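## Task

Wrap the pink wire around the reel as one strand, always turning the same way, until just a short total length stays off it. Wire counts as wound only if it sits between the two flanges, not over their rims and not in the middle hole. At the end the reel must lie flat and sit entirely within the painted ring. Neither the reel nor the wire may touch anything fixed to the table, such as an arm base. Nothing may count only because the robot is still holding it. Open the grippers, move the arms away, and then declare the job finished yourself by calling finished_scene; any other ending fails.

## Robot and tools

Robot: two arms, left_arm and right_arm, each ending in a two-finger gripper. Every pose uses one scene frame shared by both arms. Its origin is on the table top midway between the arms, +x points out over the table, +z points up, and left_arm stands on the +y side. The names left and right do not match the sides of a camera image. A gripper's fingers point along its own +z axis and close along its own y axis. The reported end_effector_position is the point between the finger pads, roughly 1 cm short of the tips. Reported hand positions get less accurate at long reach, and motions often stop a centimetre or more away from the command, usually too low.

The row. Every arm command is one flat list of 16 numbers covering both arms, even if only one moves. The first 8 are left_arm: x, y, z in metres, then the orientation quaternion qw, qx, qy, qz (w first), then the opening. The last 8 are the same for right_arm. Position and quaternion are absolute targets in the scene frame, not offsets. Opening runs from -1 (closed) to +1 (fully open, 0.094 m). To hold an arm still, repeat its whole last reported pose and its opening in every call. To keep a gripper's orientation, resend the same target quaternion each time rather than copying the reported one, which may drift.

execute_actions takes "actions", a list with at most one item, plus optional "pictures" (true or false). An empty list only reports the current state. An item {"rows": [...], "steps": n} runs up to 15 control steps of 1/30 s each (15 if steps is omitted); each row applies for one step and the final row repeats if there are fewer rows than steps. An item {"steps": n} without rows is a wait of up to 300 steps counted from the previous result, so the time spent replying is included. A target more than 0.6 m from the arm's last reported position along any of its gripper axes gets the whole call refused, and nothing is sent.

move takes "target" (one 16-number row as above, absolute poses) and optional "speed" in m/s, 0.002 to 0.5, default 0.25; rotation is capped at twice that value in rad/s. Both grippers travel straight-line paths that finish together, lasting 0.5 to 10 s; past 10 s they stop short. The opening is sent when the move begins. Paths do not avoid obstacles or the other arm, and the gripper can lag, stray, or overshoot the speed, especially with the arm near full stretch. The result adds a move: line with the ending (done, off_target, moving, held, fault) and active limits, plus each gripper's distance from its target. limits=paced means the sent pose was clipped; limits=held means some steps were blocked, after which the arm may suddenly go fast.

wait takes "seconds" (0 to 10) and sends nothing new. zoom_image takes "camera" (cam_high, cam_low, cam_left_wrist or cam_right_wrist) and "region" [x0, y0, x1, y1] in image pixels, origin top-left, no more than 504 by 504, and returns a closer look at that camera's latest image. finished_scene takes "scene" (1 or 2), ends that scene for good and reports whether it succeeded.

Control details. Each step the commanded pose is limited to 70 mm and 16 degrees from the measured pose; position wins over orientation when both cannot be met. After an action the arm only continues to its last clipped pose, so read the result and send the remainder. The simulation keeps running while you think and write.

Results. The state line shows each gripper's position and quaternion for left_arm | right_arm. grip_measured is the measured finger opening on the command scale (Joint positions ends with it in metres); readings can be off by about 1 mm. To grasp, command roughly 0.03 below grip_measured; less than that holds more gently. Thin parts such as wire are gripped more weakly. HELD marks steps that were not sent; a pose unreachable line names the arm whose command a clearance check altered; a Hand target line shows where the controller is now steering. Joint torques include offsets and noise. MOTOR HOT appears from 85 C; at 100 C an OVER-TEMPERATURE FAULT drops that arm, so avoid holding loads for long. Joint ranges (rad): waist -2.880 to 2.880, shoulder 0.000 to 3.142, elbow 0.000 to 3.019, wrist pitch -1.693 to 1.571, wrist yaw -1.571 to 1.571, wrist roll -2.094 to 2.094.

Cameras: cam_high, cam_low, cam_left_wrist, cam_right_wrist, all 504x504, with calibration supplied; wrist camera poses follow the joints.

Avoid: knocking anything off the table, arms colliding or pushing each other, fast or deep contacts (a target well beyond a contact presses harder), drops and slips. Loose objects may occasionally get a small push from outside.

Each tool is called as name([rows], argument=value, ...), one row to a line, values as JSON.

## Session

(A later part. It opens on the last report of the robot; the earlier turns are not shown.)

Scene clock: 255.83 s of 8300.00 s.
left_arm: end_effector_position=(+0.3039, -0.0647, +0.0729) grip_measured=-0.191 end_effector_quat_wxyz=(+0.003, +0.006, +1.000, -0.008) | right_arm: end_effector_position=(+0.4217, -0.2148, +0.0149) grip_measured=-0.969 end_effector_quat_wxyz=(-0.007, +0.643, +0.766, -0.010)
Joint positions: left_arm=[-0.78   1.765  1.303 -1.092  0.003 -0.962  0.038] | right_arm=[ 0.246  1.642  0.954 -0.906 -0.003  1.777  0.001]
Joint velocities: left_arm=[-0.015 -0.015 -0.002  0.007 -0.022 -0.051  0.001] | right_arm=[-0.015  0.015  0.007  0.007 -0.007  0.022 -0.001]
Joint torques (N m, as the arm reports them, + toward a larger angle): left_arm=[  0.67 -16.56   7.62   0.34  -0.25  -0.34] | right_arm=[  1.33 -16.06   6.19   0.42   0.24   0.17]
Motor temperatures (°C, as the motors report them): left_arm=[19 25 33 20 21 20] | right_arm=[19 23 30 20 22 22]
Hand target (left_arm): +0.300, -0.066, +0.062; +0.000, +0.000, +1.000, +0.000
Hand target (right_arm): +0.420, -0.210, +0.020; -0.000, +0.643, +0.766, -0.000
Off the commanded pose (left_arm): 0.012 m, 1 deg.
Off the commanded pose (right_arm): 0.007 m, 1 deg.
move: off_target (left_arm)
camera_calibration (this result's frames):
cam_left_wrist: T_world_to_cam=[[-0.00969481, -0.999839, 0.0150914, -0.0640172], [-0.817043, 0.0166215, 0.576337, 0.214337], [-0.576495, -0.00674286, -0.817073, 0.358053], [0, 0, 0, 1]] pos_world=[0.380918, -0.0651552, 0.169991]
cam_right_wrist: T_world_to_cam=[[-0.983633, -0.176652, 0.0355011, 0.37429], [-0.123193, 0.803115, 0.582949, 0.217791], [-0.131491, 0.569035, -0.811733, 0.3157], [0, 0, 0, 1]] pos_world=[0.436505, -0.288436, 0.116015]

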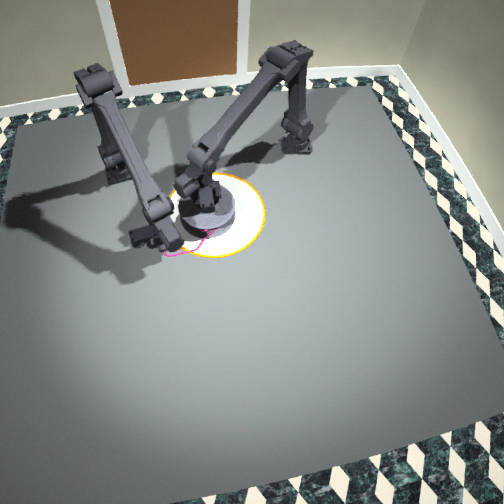

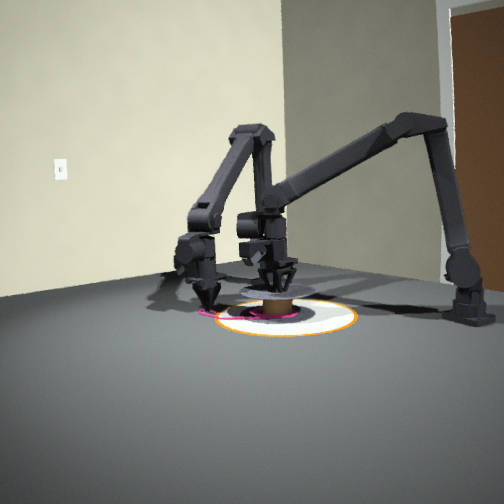

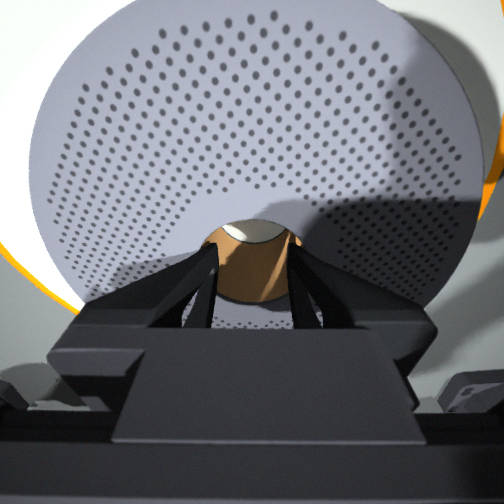

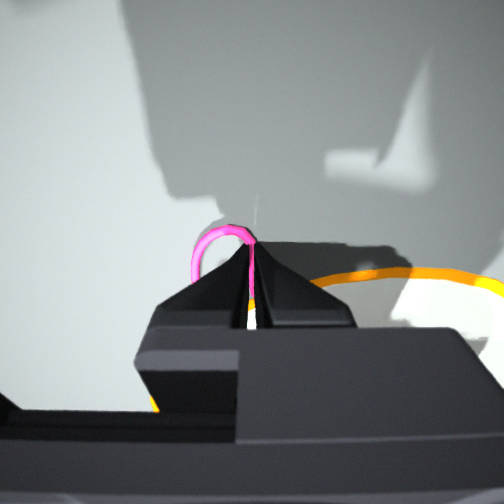

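move(target=[0.3,-0.066,0.062,0,0.0,1,0,-0.18, 0.33,-0.205,0.022,0,0.643,0.766,0,-1], speed=0.1)

move(target=[0.3,-0.066,0.062,0,0.0,1,0,-0.18, 0.33,-0.225,0.12,0,0.643,0.766,0,-0.75], speed=0.1)

Scene clock: 259.53 s of 8300.00 s.
left_arm: end_effector_position=(+0.3039, -0.0647, +0.0729) grip_measured=-0.191 end_effector_quat_wxyz=(+0.003, +0.006, +1.000, -0.008) | right_arm: end_effector_position=(+0.3631, -0.2127, +0.0153) grip_measured=-0.969 end_effector_quat_wxyz=(-0.008, +0.639, +0.769, -0.014)
Joint positions: left_arm=[-0.78   1.765  1.303 -1.092  0.003 -0.963  0.038] | right_arm=[ 0.313  1.526  0.81  -0.887 -0.003  1.835  0.001]
Joint velocities: left_arm=[-0.005 -0.015 -0.007 -0.012 -0.007 -0.007  0.   ] | right_arm=[-0.005 -0.005  0.002  0.007 -0.007 -0.007 -0.001]
Joint torques (N m, as the arm reports them, + toward a larger angle): left_arm=[  0.64 -16.55   7.62   0.34  -0.25  -0.34] | right_arm=[ -0.42 -11.51   7.24  -0.07   0.13   0.04]
Motor temperatures (°C, as the motors report them): left_arm=[19 25 33 20 21 20] | right_arm=[19 23 30 20 22 22]
Hand target (left_arm): +0.300, -0.066, +0.062; +0.000, +0.000, +1.000, +0.000
Hand target (right_arm): +0.365, -0.213, +0.015; -0.008, +0.640, +0.768, -0.014
Off the commanded pose (left_arm): 0.012 m, 1 deg.
Off the commanded pose (right_arm): 0.035 m, 2 deg.
move: held (right_arm), off_target (left_arm); limits=held; held on 15 of 35 steps (right_arm), including the last (right_arm)
pose unreachable (right arm): on one or more control steps of this call this arm could not follow its commanded pose, so it was not sent that pose on those steps. On the call's last step it was still not sent that pose. It may still have moved: this result reports where it is.
cause: the commanded pose would bring a part of the arm too close to another arm (this arm's wrist (the part past joint 4) and the other arm's wrist (the part past joint 4)).
camera_calibration (this result's frames):
cam_left_wrist: T_world_to_cam=[[-0.0089319, -0.999846, 0.0150964, -0.0642498], [-0.817048, 0.0160011, 0.576347, 0.214298], [-0.5765, -0.00718665, -0.817066, 0.358026], [0, 0, 0, 1]] pos_world=[0.380919, -0.0650959, 0.169991]
cam_right_wrist: T_world_to_cam=[[-0.981529, -0.186218, 0.0438503, 0.314103], [-0.126793, 0.804836, 0.579796, 0.210394], [-0.143261, 0.563527, -0.813581, 0.31028], [0, 0, 0, 1]] pos_world=[0.379429, -0.285692, 0.116679]

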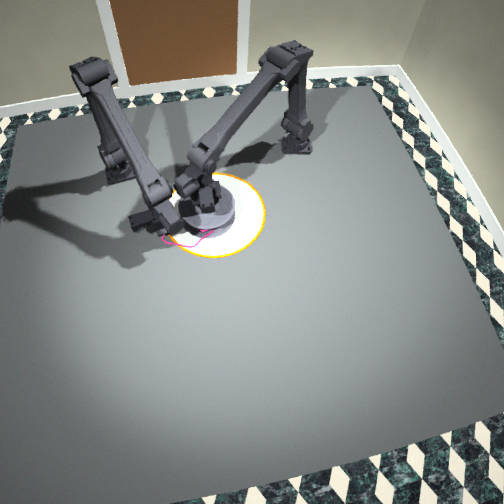

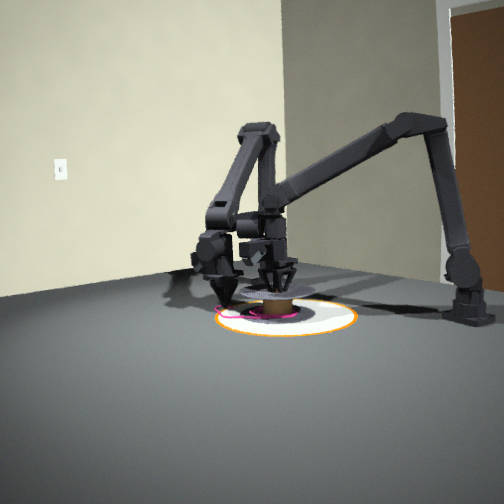

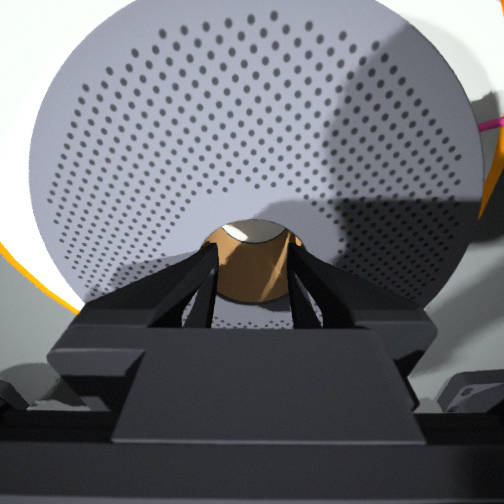

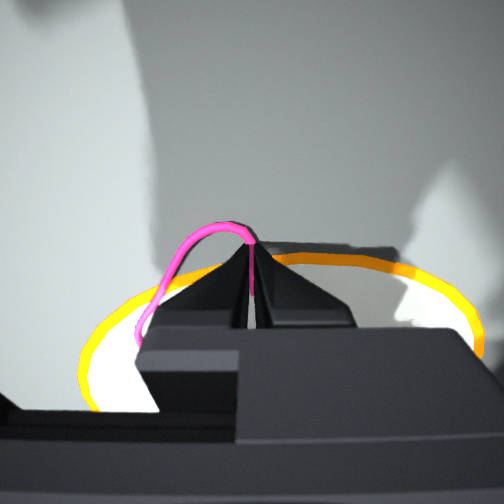

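Scene clock: 261.23 s of 8300.00 s.
left_arm: end_effector_position=(+0.3039, -0.0647, +0.0729) grip_measured=-0.191 end_effector_quat_wxyz=(+0.003, +0.006, +1.000, -0.008) | right_arm: end_effector_position=(+0.3183, -0.2344, +0.1035) grip_measured=-0.752 end_effector_quat_wxyz=(-0.009, +0.644, +0.765, -0.016)
Joint positions: left_arm=[-0.78   1.765  1.303 -1.092  0.003 -0.963  0.038] | right_arm=[ 0.313  1.248  0.81  -1.169 -0.003  1.847  0.012]
Joint velocities: left_arm=[ 0.005  0.005  0.002 -0.007  0.037  0.007  0.001] | right_arm=[ 0.005 -0.024  0.002 -0.007 -0.022  0.022  0.   ]
Joint torques (N m, as the arm reports them, + toward a larger angle): left_arm=[  0.67 -16.55   7.6    0.33  -0.25  -0.33] | right_arm=[ 1.16 -9.88 12.12 -0.58  0.23  0.16]
Motor temperatures (°C, as the motors report them): left_arm=[19 25 33 20 21 20] | right_arm=[19 23 30 20 22 22]
Hand target (left_arm): +0.300, -0.066, +0.062; +0.000, -0.000, +1.000, +0.000
Hand target (right_arm): +0.329, -0.225, +0.120; -0.000, +0.643, +0.766, +0.000
Off the commanded pose (left_arm): 0.012 m, 1 deg.
Off the commanded pose (right_arm): 0.022 m, 2 deg.
move: off_target (left_arm, right_arm)
camera_calibration (this result's frames):
cam_left_wrist: T_world_to_cam=[[-0.00855045, -0.999849, 0.015099, -0.0643661], [-0.817051, 0.0156908, 0.576352, 0.214278], [-0.576502, -0.00740855, -0.817062, 0.358012], [0, 0, 0, 1]] pos_world=[0.38092, -0.0650663, 0.16999]
cam_right_wrist: T_world_to_cam=[[-0.983588, -0.174132, 0.0472514, 0.265327], [-0.115263, 0.807893, 0.577948, 0.168296], [-0.138813, 0.563016, -0.814705, 0.386329], [0, 0, 0, 1]] pos_world=[0.333998, -0.307273, 0.204941]

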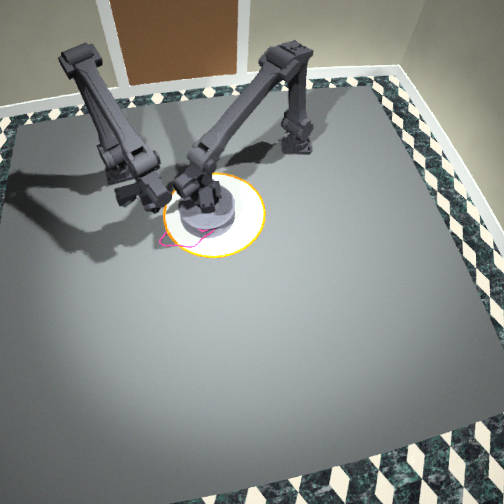

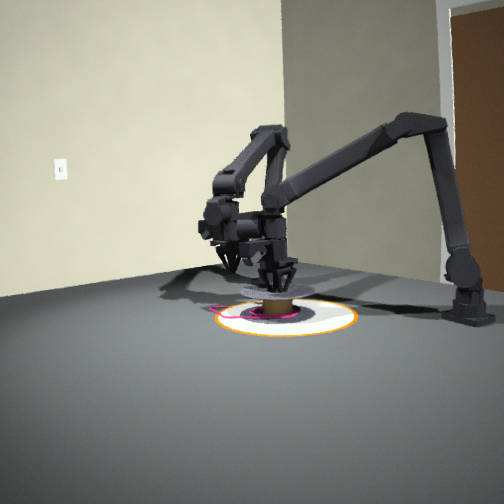

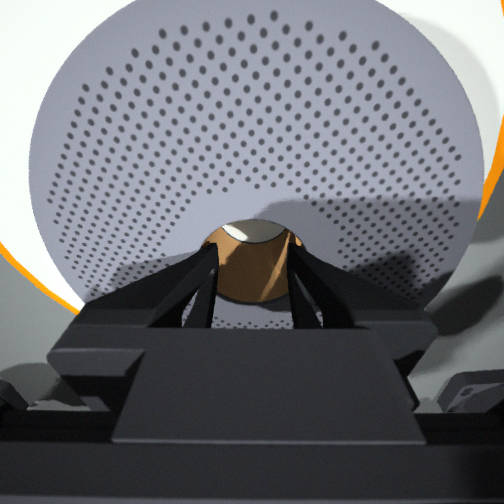

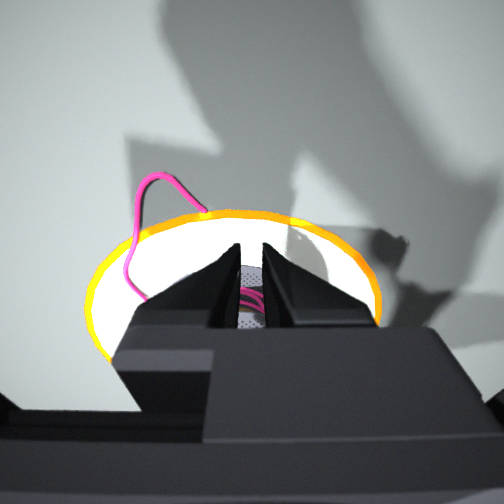

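move(target=[0.3,-0.066,0.062,0,0.342,0.94,0,-0.9, 0.40,-0.30,0.14,0,-0.087,0.996,0,-0.5], speed=0.5)

move(target=[0.3,-0.066,0.062,0,0.342,0.94,0,-0.18, 0.40,-0.29,0.12,0,-0.707,0.707,0,-0.5], speed=0.5)

move(target=[0.3,-0.066,0.062,0,0.342,0.94,0,-0.18, 0.375,-0.27,0.06,0.327,-0.627,0.627,0.327,-0.4], speed=0.3)

Scene clock: 270.53 s of 8300.00 s.
left_arm: end_effector_position=(+0.3039, -0.0647, +0.0729) grip_measured=-0.897 end_effector_quat_wxyz=(+0.006, +0.330, +0.944, -0.006) | right_arm: end_effector_position=(+0.3808, -0.2994, +0.1278) grip_measured=-0.502 end_effector_quat_wxyz=(-0.009, -0.088, +0.996, -0.003)
Joint positions: left_arm=[-0.78   1.765  1.303 -1.092  0.003 -0.302  0.005] | right_arm=[ 0.063  1.314  0.938 -1.213  0.003  0.02   0.023]
Joint velocities: left_arm=[ 0.005  0.005  0.007 -0.012 -0.022 -0.037 -0.001] | right_arm=[ 0.005 -0.005 -0.012  0.007 -0.051  0.022  0.001]
Joint torques (N m, as the arm reports them, + toward a larger angle): left_arm=[  0.71 -16.56   7.65   0.37  -0.2    0.04] | right_arm=[-1.48 -9.11 13.61 -0.4  -0.04 -0.06]
Motor temperatures (°C, as the motors report them): left_arm=[19 25 33 20 21 20] | right_arm=[19 22 32 20 22 22]
Hand target (left_arm): +0.300, -0.066, +0.062; +0.000, +0.342, +0.940, +0.000
Hand target (right_arm): +0.399, -0.301, +0.140; +0.002, -0.087, +0.996, -0.000
Off the commanded pose (left_arm): 0.012 m, 2 deg.
Off the commanded pose (right_arm): 0.023 m, 1 deg.
After step 90, 3.93 s passed at rest.
move: off_target (left_arm, right_arm)
camera_calibration (this result's frames):
cam_left_wrist: T_world_to_cam=[[-0.620696, -0.784013, 0.00777769, 0.136152], [-0.6416, 0.513601, 0.569705, 0.193679], [-0.45065, 0.348624, -0.821813, 0.343162], [0, 0, 0, 1]] pos_world=[0.363419, -0.112363, 0.170616]
cam_right_wrist: T_world_to_cam=[[0.180199, -0.983522, 0.014564, -0.367026], [-0.789021, -0.13569, 0.599195, 0.185225], [-0.587345, -0.119466, -0.800471, 0.416085], [0, 0, 0, 1]] pos_world=[0.45667, -0.286137, 0.227424]

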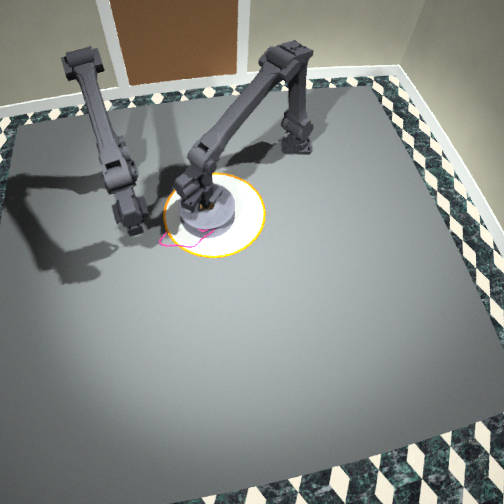

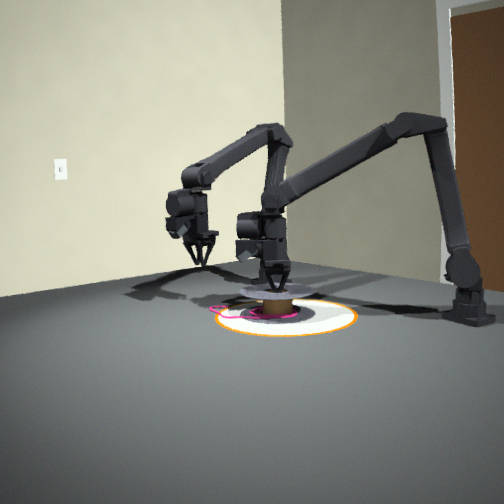

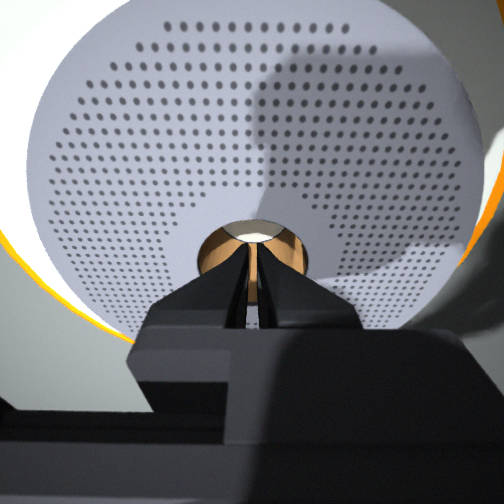

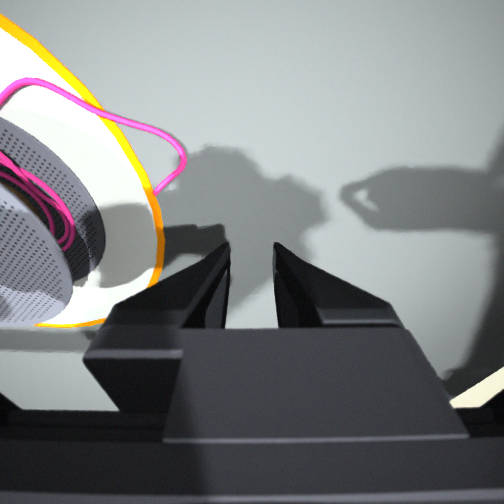

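Scene clock: 272.67 s of 8300.00 s.
left_arm: end_effector_position=(+0.3039, -0.0647, +0.0729) grip_measured=-0.192 end_effector_quat_wxyz=(+0.006, +0.330, +0.944, -0.006) | right_arm: end_effector_position=(+0.3877, -0.2977, +0.1176) grip_measured=-0.502 end_effector_quat_wxyz=(-0.009, -0.698, +0.716, +0.004)
Joint positions: left_arm=[-0.78   1.765  1.303 -1.092  0.003 -0.302  0.038] | right_arm=[ 0.064  1.345  0.938 -1.183  0.003 -1.348  0.023]
Joint velocities: left_arm=[-0.015  0.005 -0.002 -0.012  0.007 -0.037  0.   ] | right_arm=[-0.024 -0.015 -0.012  0.002 -0.022 -0.037  0.001]
Joint torques (N m, as the arm reports them, + toward a larger angle): left_arm=[  0.67 -16.59   7.64   0.37  -0.2    0.06] | right_arm=[ 1.15 -9.47 11.    0.45 -0.13 -0.08]
Motor temperatures (°C, as the motors report them): left_arm=[19 25 33 20 21 20] | right_arm=[19 22 32 20 22 22]
Hand target (left_arm): +0.300, -0.066, +0.062; +0.000, +0.342, +0.940, +0.000
Hand target (right_arm): +0.400, -0.290, +0.120; +0.000, +0.707, -0.707, +0.000
Off the commanded pose (left_arm): 0.012 m, 2 deg.
Off the commanded pose (right_arm): 0.015 m, 2 deg.
move: off_target (left_arm, right_arm)
camera_calibration (this result's frames):
cam_left_wrist: T_world_to_cam=[[-0.620696, -0.784013, 0.00777769, 0.136152], [-0.6416, 0.513601, 0.569705, 0.193679], [-0.45065, 0.348624, -0.821813, 0.343162], [0, 0, 0, 1]] pos_world=[0.363419, -0.112363, 0.170616]
cam_right_wrist: T_world_to_cam=[[0.999752, -0.0210756, -0.00722108, -0.395105], [-0.0127567, -0.80729, 0.590018, -0.302734], [-0.0182645, -0.589779, -0.807358, 0.0523024], [0, 0, 0, 1]] pos_world=[0.3921, -0.221875, 0.217992]

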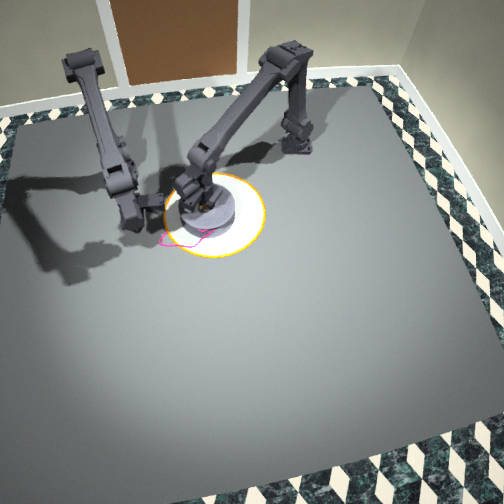

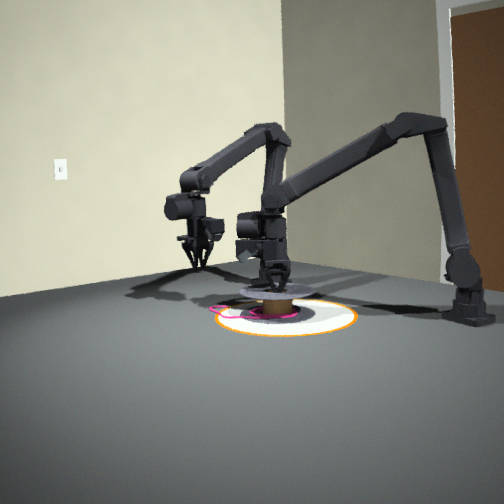

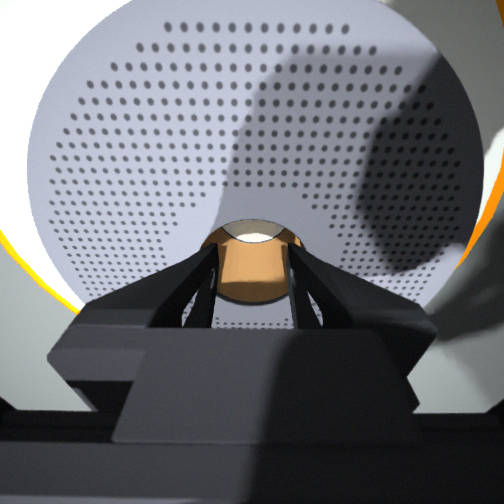

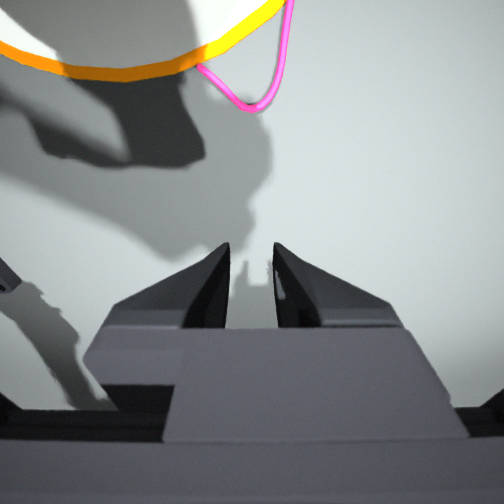

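Scene clock: 274.83 s of 8300.00 s.
left_arm: end_effector_position=(+0.3039, -0.0647, +0.0729) grip_measured=-0.192 end_effector_quat_wxyz=(+0.006, +0.330, +0.944, -0.006) | right_arm: end_effector_position=(+0.3777, -0.2663, +0.0660) grip_measured=-0.402 end_effector_quat_wxyz=(+0.329, -0.629, +0.626, +0.323)
Joint positions: left_arm=[-0.78   1.765  1.303 -1.092  0.003 -0.302  0.038] | right_arm=[-0.257  1.543  0.746 -0.938 -0.948 -1.783  0.028]
Joint velocities: left_arm=[-0.005 -0.005  0.012 -0.002  0.022  0.007 -0.001] | right_arm=[ 0.005 -0.005  0.007  0.007 -0.007 -0.037 -0.002]
Joint torques (N m, as the arm reports them, + toward a larger angle): left_arm=[  0.65 -16.57   7.65   0.39  -0.2    0.07] | right_arm=[ -1.32 -10.49   5.59   0.03  -0.61  -0.05]
Motor temperatures (°C, as the motors report them): left_arm=[19 25 33 20 21 20] | right_arm=[19 22 31 20 22 22]
Hand target (left_arm): +0.300, -0.066, +0.062; +0.000, +0.342, +0.940, +0.000
Hand target (right_arm): +0.377, -0.270, +0.061; -0.331, +0.627, -0.627, -0.322
Off the commanded pose (left_arm): 0.012 m, 2 deg.
Off the commanded pose (right_arm): 0.008 m, 1 deg.
move: off_target (left_arm)
camera_calibration (this result's frames):
cam_left_wrist: T_world_to_cam=[[-0.620696, -0.784013, 0.00777769, 0.136152], [-0.6416, 0.513601, 0.569705, 0.193679], [-0.45065, 0.348624, -0.821813, 0.343162], [0, 0, 0, 1]] pos_world=[0.363419, -0.112363, 0.170616]
cam_right_wrist: T_world_to_cam=[[0.999781, -0.00637988, 0.0199217, -0.382708], [0.000488024, -0.944983, -0.32712, -0.228247], [0.0209127, 0.327058, -0.944773, 0.267462], [0, 0, 0, 1]] pos_world=[0.377143, -0.305607, 0.185651]

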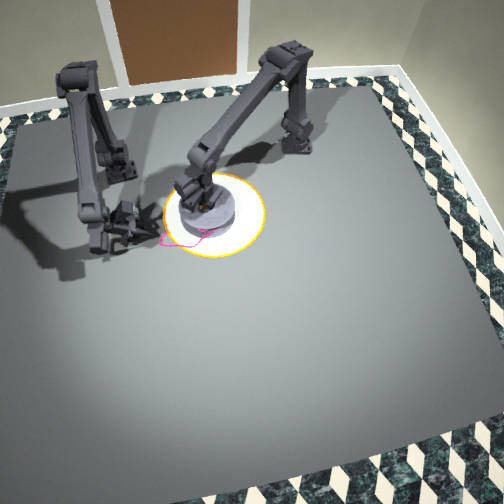

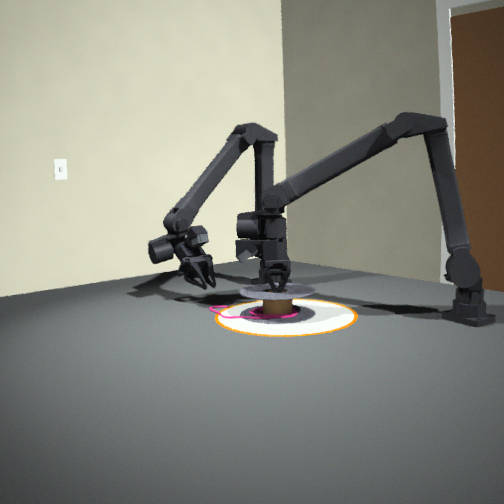

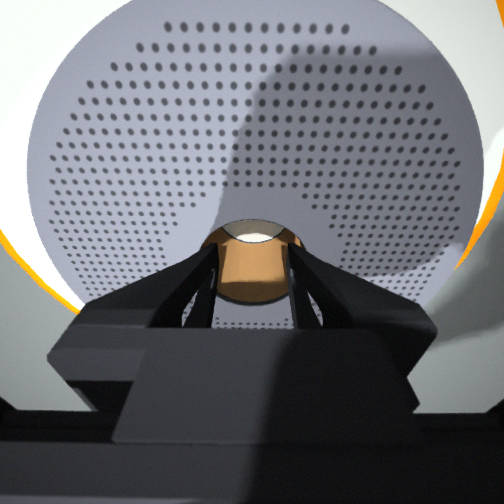

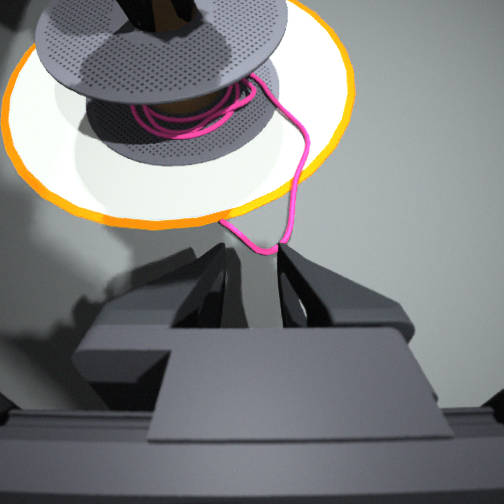

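move(target=[0.3,-0.066,0.062,0,0.342,0.94,0,-0.18, 0.366,-0.222,0.035,0.327,-0.627,0.627,0.327,-0.3], speed=0.1)

move(target=[0.3,-0.066,0.062,0,0.342,0.94,0,-0.18, 0.366,-0.222,0.006,0.327,-0.627,0.627,0.327,-0.3], speed=0.06)

Scene clock: 279.17 s of 8300.00 s.
left_arm: end_effector_position=(+0.3039, -0.0647, +0.0729) grip_measured=-0.192 end_effector_quat_wxyz=(+0.006, +0.330, +0.944, -0.006) | right_arm: end_effector_position=(+0.3718, -0.2258, +0.0426) grip_measured=-0.302 end_effector_quat_wxyz=(+0.334, -0.631, +0.624, +0.319)
Joint positions: left_arm=[-0.78   1.765  1.303 -1.092  0.003 -0.302  0.038] | right_arm=[-0.136  1.546  0.661 -0.663 -0.96  -1.572  0.033]
Joint velocities: left_arm=[ 0.005 -0.015  0.007 -0.017 -0.007 -0.037 -0.001] | right_arm=[ 0.005 -0.005  0.007 -0.012  0.022 -0.007 -0.   ]
Joint torques (N m, as the arm reports them, + toward a larger angle): left_arm=[  0.65 -16.56   7.65   0.38  -0.2    0.07] | right_arm=[ 1.05 -9.89  5.07  0.54 -0.59  0.16]
Motor temperatures (°C, as the motors report them): left_arm=[19 25 33 20 21 20] | right_arm=[19 22 31 20 22 22]
Hand target (left_arm): +0.300, -0.066, +0.062; +0.000, +0.342, +0.940, +0.000
Hand target (right_arm): +0.366, -0.222, +0.035; -0.326, +0.627, -0.627, -0.328
Off the commanded pose (left_arm): 0.012 m, 2 deg.
Off the commanded pose (right_arm): 0.010 m, 1 deg.
After step 90, 0.30 s passed at rest.
move: off_target (left_arm)
camera_calibration (this result's frames):
cam_left_wrist: T_world_to_cam=[[-0.620696, -0.784013, 0.00777769, 0.136152], [-0.6416, 0.513601, 0.569705, 0.193679], [-0.45065, 0.348624, -0.821813, 0.343162], [0, 0, 0, 1]] pos_world=[0.363419, -0.112363, 0.170616]
cam_right_wrist: T_world_to_cam=[[0.99938, -0.00793238, 0.0342986, -0.376879], [0.00380598, -0.944227, -0.329273, -0.198547], [0.0349976, 0.329199, -0.943612, 0.227422], [0, 0, 0, 1]] pos_world=[0.369441, -0.26533, 0.162149]

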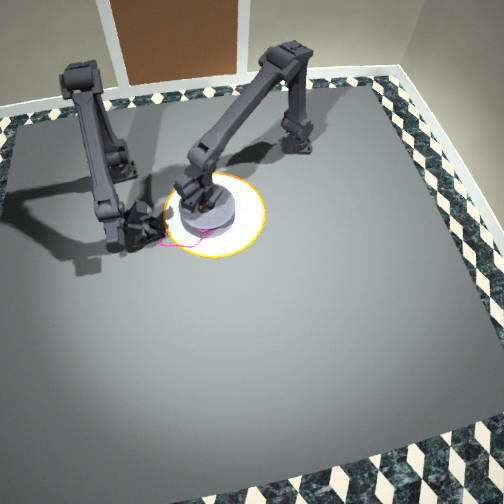

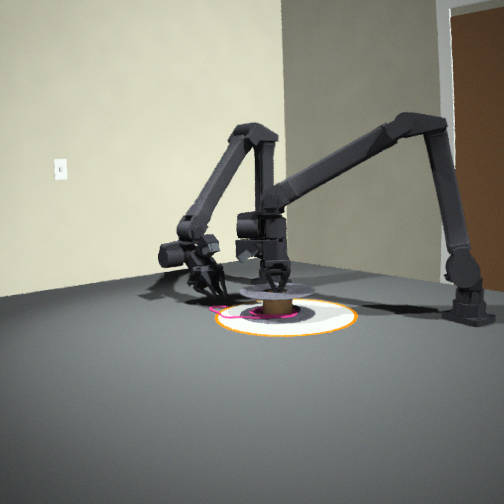

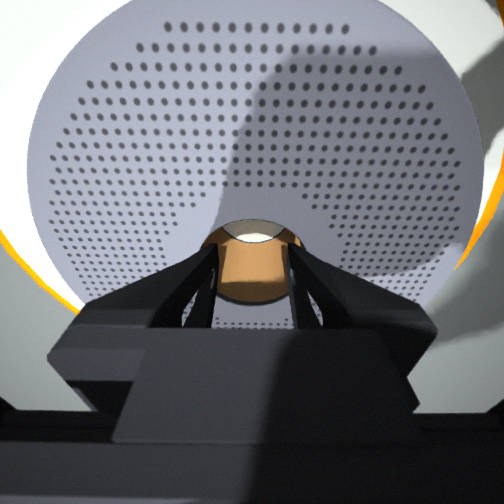

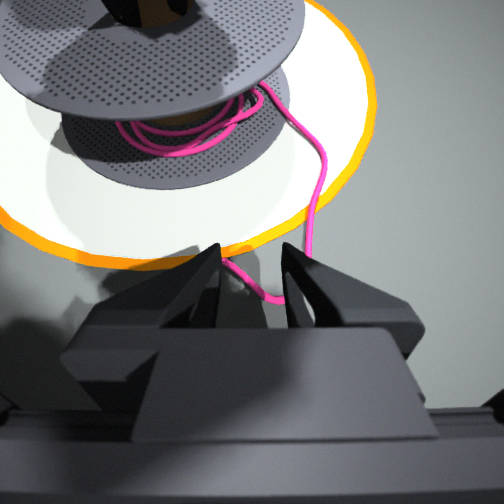

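Scene clock: 280.07 s of 8300.00 s.
left_arm: end_effector_position=(+0.3039, -0.0647, +0.0729) grip_measured=-0.192 end_effector_quat_wxyz=(+0.006, +0.330, +0.944, -0.006) | right_arm: end_effector_position=(+0.3718, -0.2250, +0.0159) grip_measured=-0.302 end_effector_quat_wxyz=(+0.336, -0.627, +0.625, +0.322)
Joint positions: left_arm=[-0.78   1.765  1.303 -1.092  0.003 -0.302  0.038] | right_arm=[-0.136  1.625  0.643 -0.565 -0.967 -1.564  0.033]
Joint velocities: left_arm=[-0.005 -0.015 -0.012  0.007  0.081 -0.051 -0.001] | right_arm=[ 0.005 -0.005 -0.002 -0.022 -0.081 -0.037  0.001]
Joint torques (N m, as the arm reports them, + toward a larger angle): left_arm=[  0.69 -16.57   7.65   0.38  -0.2    0.07] | right_arm=[  1.07 -10.05   4.33   0.81  -0.3    0.12]
Motor temperatures (°C, as the motors report them): left_arm=[19 25 33 20 21 20] | right_arm=[19 22 30 20 22 22]
Hand target (left_arm): +0.300, -0.066, +0.062; +0.000, +0.342, +0.940, +0.000
Hand target (right_arm): +0.366, -0.222, +0.006; -0.327, +0.627, -0.627, -0.327
Off the commanded pose (left_arm): 0.012 m, 2 deg.
Off the commanded pose (right_arm): 0.012 m, 1 deg.
move: off_target (left_arm, right_arm)
camera_calibration (this result's frames):
cam_left_wrist: T_world_to_cam=[[-0.620696, -0.784013, 0.00777769, 0.136152], [-0.6416, 0.513601, 0.569705, 0.193679], [-0.45065, 0.348624, -0.821813, 0.343162], [0, 0, 0, 1]] pos_world=[0.363419, -0.112363, 0.170616]
cam_right_wrist: T_world_to_cam=[[0.999519, -0.0129951, 0.0281747, -0.377017], [-0.00275475, -0.941647, -0.336592, -0.20349], [0.0309046, 0.336352, -0.941229, 0.20509], [0, 0, 0, 1]] pos_world=[0.369937, -0.265498, 0.135166]

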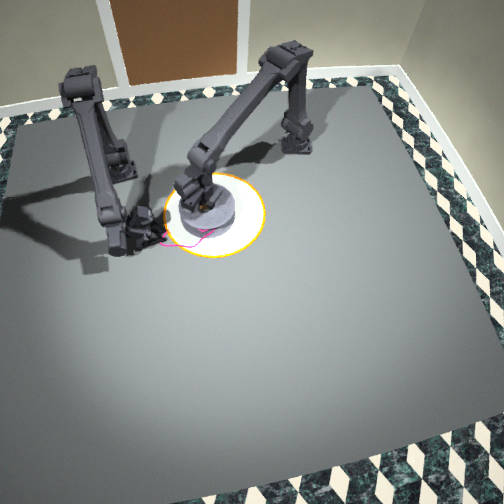

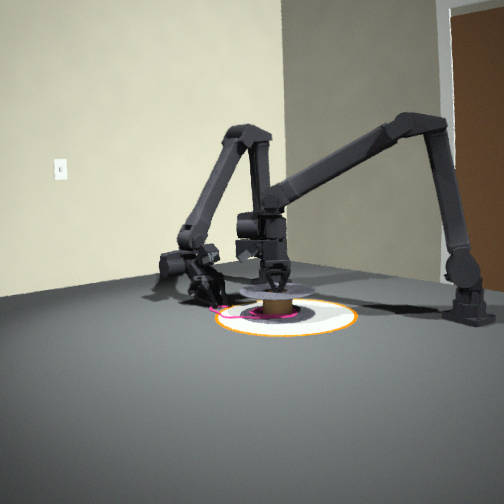

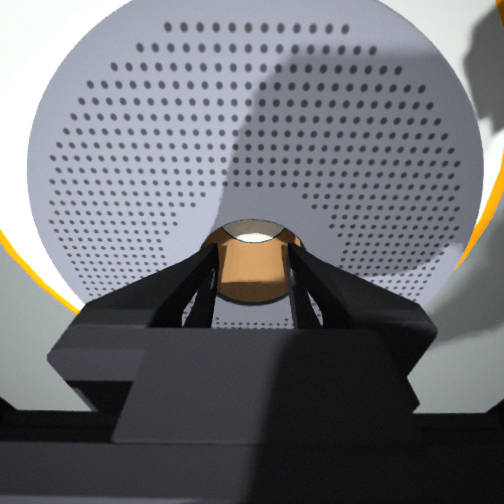

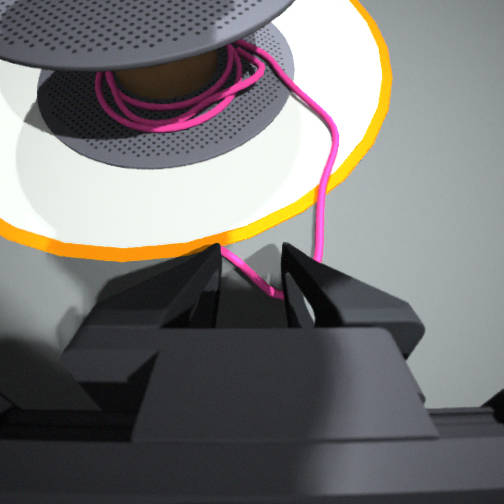

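move(target=[0.3,-0.066,0.062,0,0.342,0.94,0,-0.18, 0.366,-0.222,0.006,0.327,-0.627,0.627,0.327,-1])

Scene clock: 282.60 s of 8300.00 s.
left_arm: end_effector_position=(+0.3039, -0.0647, +0.0729) grip_measured=-0.192 end_effector_quat_wxyz=(+0.006, +0.330, +0.944, -0.006) | right_arm: end_effector_position=(+0.3720, -0.2246, +0.0167) grip_measured=-0.983 end_effector_quat_wxyz=(+0.337, -0.626, +0.624, +0.323)
Joint positions: left_arm=[-0.78   1.765  1.303 -1.092  0.003 -0.302  0.038] | right_arm=[-0.136  1.625  0.643 -0.563 -0.972 -1.563  0.001]
Joint velocities: left_arm=[-0.015 -0.005  0.012 -0.007 -0.051 -0.007 -0.   ] | right_arm=[ 0.005  0.015 -0.007  0.002 -0.007  0.022  0.   ]
Joint torques (N m, as the arm reports them, + toward a larger angle): left_arm=[  0.67 -16.55   7.65   0.37  -0.21   0.06] | right_arm=[ 0.93 -9.91  4.31  0.75 -0.11  0.13]
Motor temperatures (°C, as the motors report them): left_arm=[19 25 33 20 21 20] | right_arm=[19 22 30 20 22 22]
Hand target (left_arm): +0.300, -0.066, +0.062; +0.000, +0.342, +0.940, +0.000
Hand target (right_arm): +0.366, -0.222, +0.006; -0.327, +0.627, -0.627, -0.327
Off the commanded pose (left_arm): 0.012 m, 2 deg.
Off the commanded pose (right_arm): 0.012 m, 1 deg.
move: off_target (left_arm, right_arm)
camera_calibration (this result's frames):
cam_left_wrist: T_world_to_cam=[[-0.620696, -0.784013, 0.00777769, 0.136152], [-0.6416, 0.513601, 0.569705, 0.193679], [-0.45065, 0.348624, -0.821813, 0.343162], [0, 0, 0, 1]] pos_world=[0.363419, -0.112363, 0.170616]
cam_right_wrist: T_world_to_cam=[[0.999489, -0.0134435, 0.029015, -0.377379], [-0.00273597, -0.939962, -0.341267, -0.202349], [0.0318608, 0.341013, -0.939519, 0.206251], [0, 0, 0, 1]] pos_world=[0.370061, -0.265608, 0.135671]

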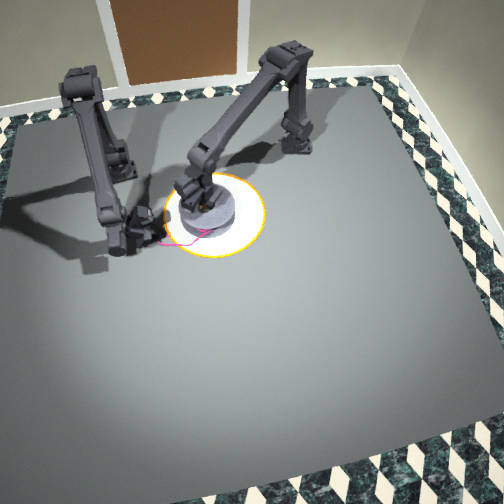

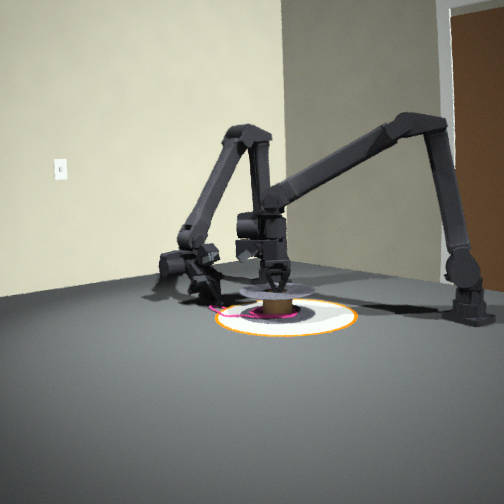

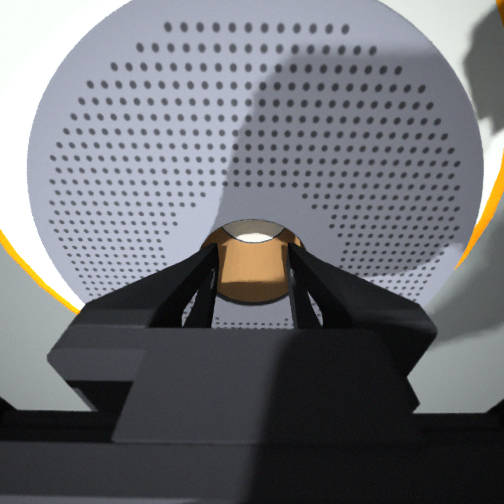

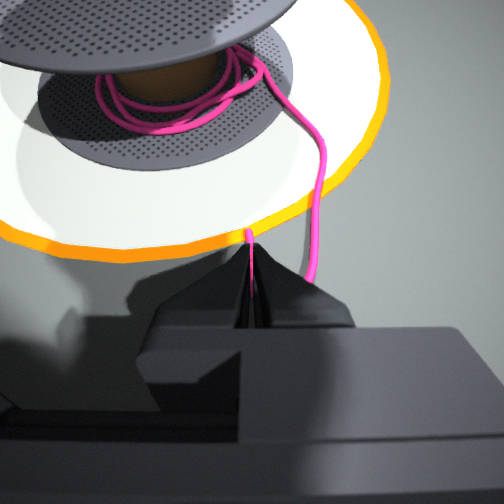

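Gripped. Carry.

move(target=[0.3,-0.066,0.062,0,0.174,0.985,0,-0.18, 0.26,-0.185,0.045,0.38,-0.596,0.596,0.38,-1], speed=0.08)

Scene clock: 286.80 s of 8300.00 s.
left_arm: end_effector_position=(+0.3039, -0.0647, +0.0729) grip_measured=-0.192 end_effector_quat_wxyz=(+0.005, +0.181, +0.983, -0.007) | right_arm: end_effector_position=(+0.2635, -0.1873, +0.0426) grip_measured=-0.983 end_effector_quat_wxyz=(+0.378, -0.594, +0.601, +0.379)
Joint positions: left_arm=[-0.78   1.765  1.303 -1.092  0.003 -0.61   0.038] | right_arm=[-0.029  1.348  0.321 -0.314 -1.118 -1.309  0.001]
Joint velocities: left_arm=[ 0.005 -0.015  0.002  0.007  0.022  0.022  0.   ] | right_arm=[ 0.015 -0.005 -0.007  0.022 -0.037 -0.022  0.   ]
Joint torques (N m, as the arm reports them, + toward a larger angle): left_arm=[  0.66 -16.55   7.62   0.36  -0.23  -0.32] | right_arm=[ 1.32 -8.24  4.44  0.91 -0.63  0.19]
Motor temperatures (°C, as the motors report them): left_arm=[19 25 33 20 21 20] | right_arm=[19 22 29 20 22 22]
Hand target (left_arm): +0.300, -0.066, +0.062; +0.000, +0.174, +0.985, +0.000
Hand target (right_arm): +0.260, -0.184, +0.044; -0.380, +0.597, -0.596, -0.380
Off the commanded pose (left_arm): 0.012 m, 1 deg.
Off the commanded pose (right_arm): 0.005 m, 1 deg.
move: off_target (left_arm)
camera_calibration (this result's frames):
cam_left_wrist: T_world_to_cam=[[-0.353591, -0.935325, 0.0118649, 0.0448941], [-0.76463, 0.296322, 0.572306, 0.21681], [-0.538808, 0.19329, -0.819955, 0.35976], [0, 0, 0, 1]] pos_world=[0.375495, -0.0917928, 0.170373]
cam_right_wrist: T_world_to_cam=[[0.999869, -0.0160435, 0.00216084, -0.268603], [-0.0129805, -0.874319, -0.485179, -0.137688], [0.00967325, 0.485087, -0.874412, 0.251473], [0, 0, 0, 1]] pos_world=[0.264348, -0.246679, 0.153668]

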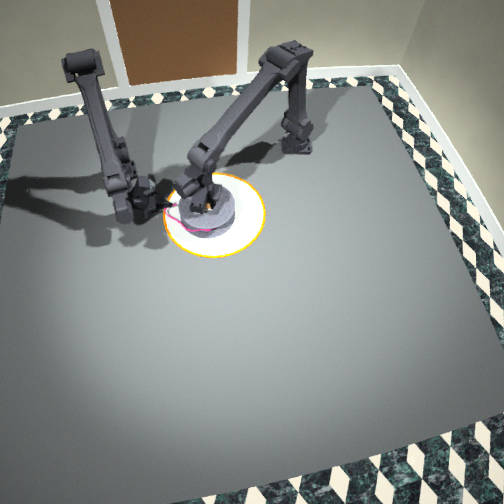

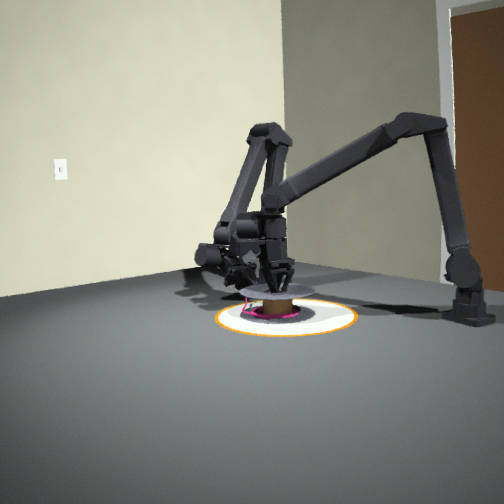

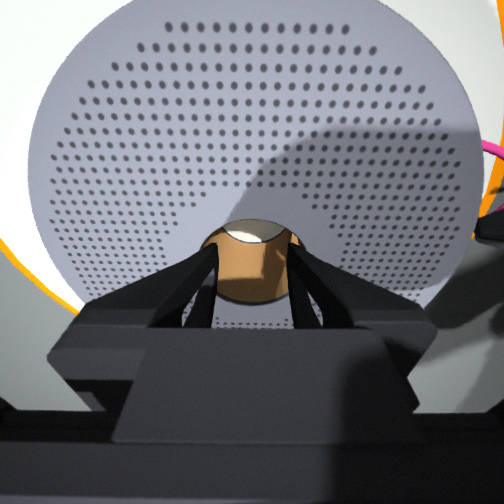

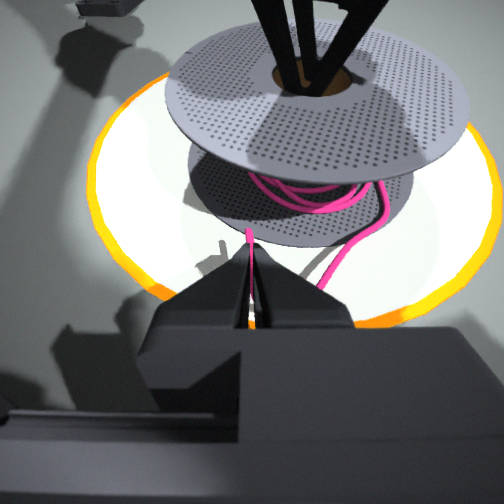

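move(target=[0.3,-0.066,0.062,0,-0.174,0.985,0,-0.18, 0.236,-0.12,0.035,0.38,-0.596,0.596,0.38,-1], speed=0.08)

Scene clock: 293.17 s of 8300.00 s.
left_arm: end_effector_position=(+0.3043, -0.0645, +0.0729) grip_measured=-0.191 end_effector_quat_wxyz=(+0.003, -0.163, +0.987, -0.008) | right_arm: end_effector_position=(+0.2404, -0.1243, +0.0349) grip_measured=-0.983 end_effector_quat_wxyz=(+0.379, -0.594, +0.602, +0.376)
Joint positions: left_arm=[-0.78   1.765  1.303 -1.092  0.001 -1.303  0.038] | right_arm=[ 0.286  1.366  0.204  0.311 -0.962 -0.749  0.001]
Joint velocities: left_arm=[-0.015  0.005 -0.002 -0.002  0.037  0.022 -0.   ] | right_arm=[-0.024 -0.015 -0.017  0.007  0.066  0.037  0.002]
Joint torques (N m, as the arm reports them, + toward a larger angle): left_arm=[  0.72 -16.47   7.59   0.31  -0.18  -0.43] | right_arm=[ 1.78 -5.66  4.54  2.02 -0.42  0.17]
Motor temperatures (°C, as the motors report them): left_arm=[19 25 33 20 21 20] | right_arm=[19 22 29 20 22 22]
Hand target (left_arm): +0.300, -0.066, +0.062; +0.000, -0.174, +0.985, +0.000
Hand target (right_arm): +0.236, -0.120, +0.034; -0.378, +0.598, -0.596, -0.381
Off the commanded pose (left_arm): 0.012 m, 2 deg.
Off the commanded pose (right_arm): 0.006 m, 1 deg.
move: off_target (left_arm)
camera_calibration (this result's frames):
cam_left_wrist: T_world_to_cam=[[0.324953, -0.9456, 0.0157035, -0.16212], [-0.774122, -0.256413, 0.578781, 0.183803], [-0.543269, -0.200233, -0.815332, 0.335562], [0, 0, 0, 1]] pos_world=[0.377268, -0.0389806, 0.169759]
cam_right_wrist: T_world_to_cam=[[0.999776, -0.0205125, 0.00517311, -0.245074], [-0.0154978, -0.876639, -0.480898, -0.0864785], [0.0143994, 0.48071, -0.876761, 0.212743], [0, 0, 0, 1]] pos_world=[0.240616, -0.183105, 0.146205]

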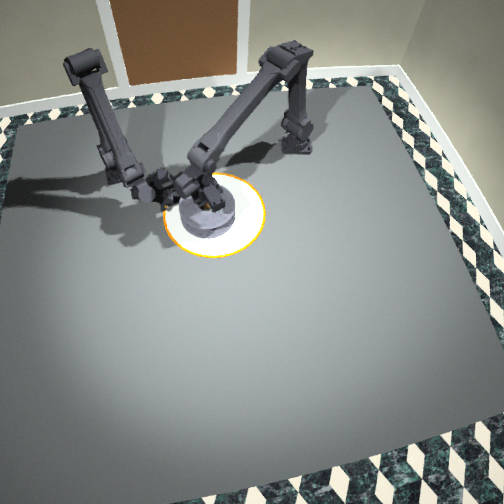

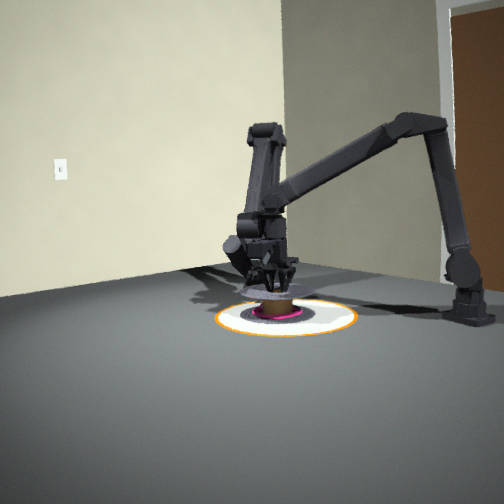

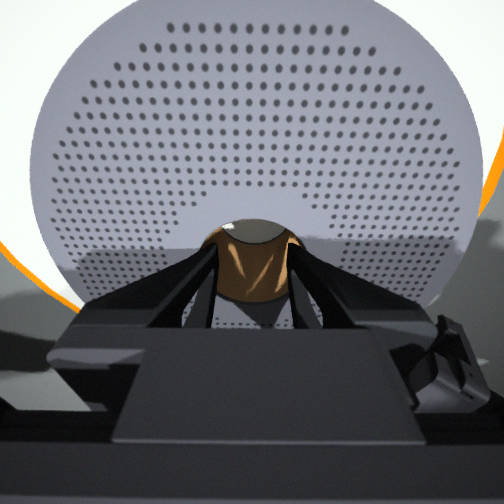

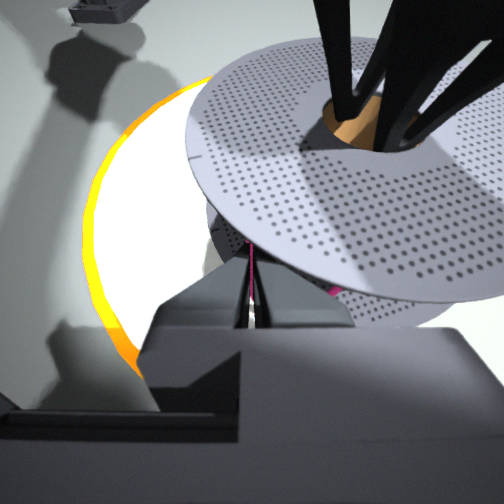

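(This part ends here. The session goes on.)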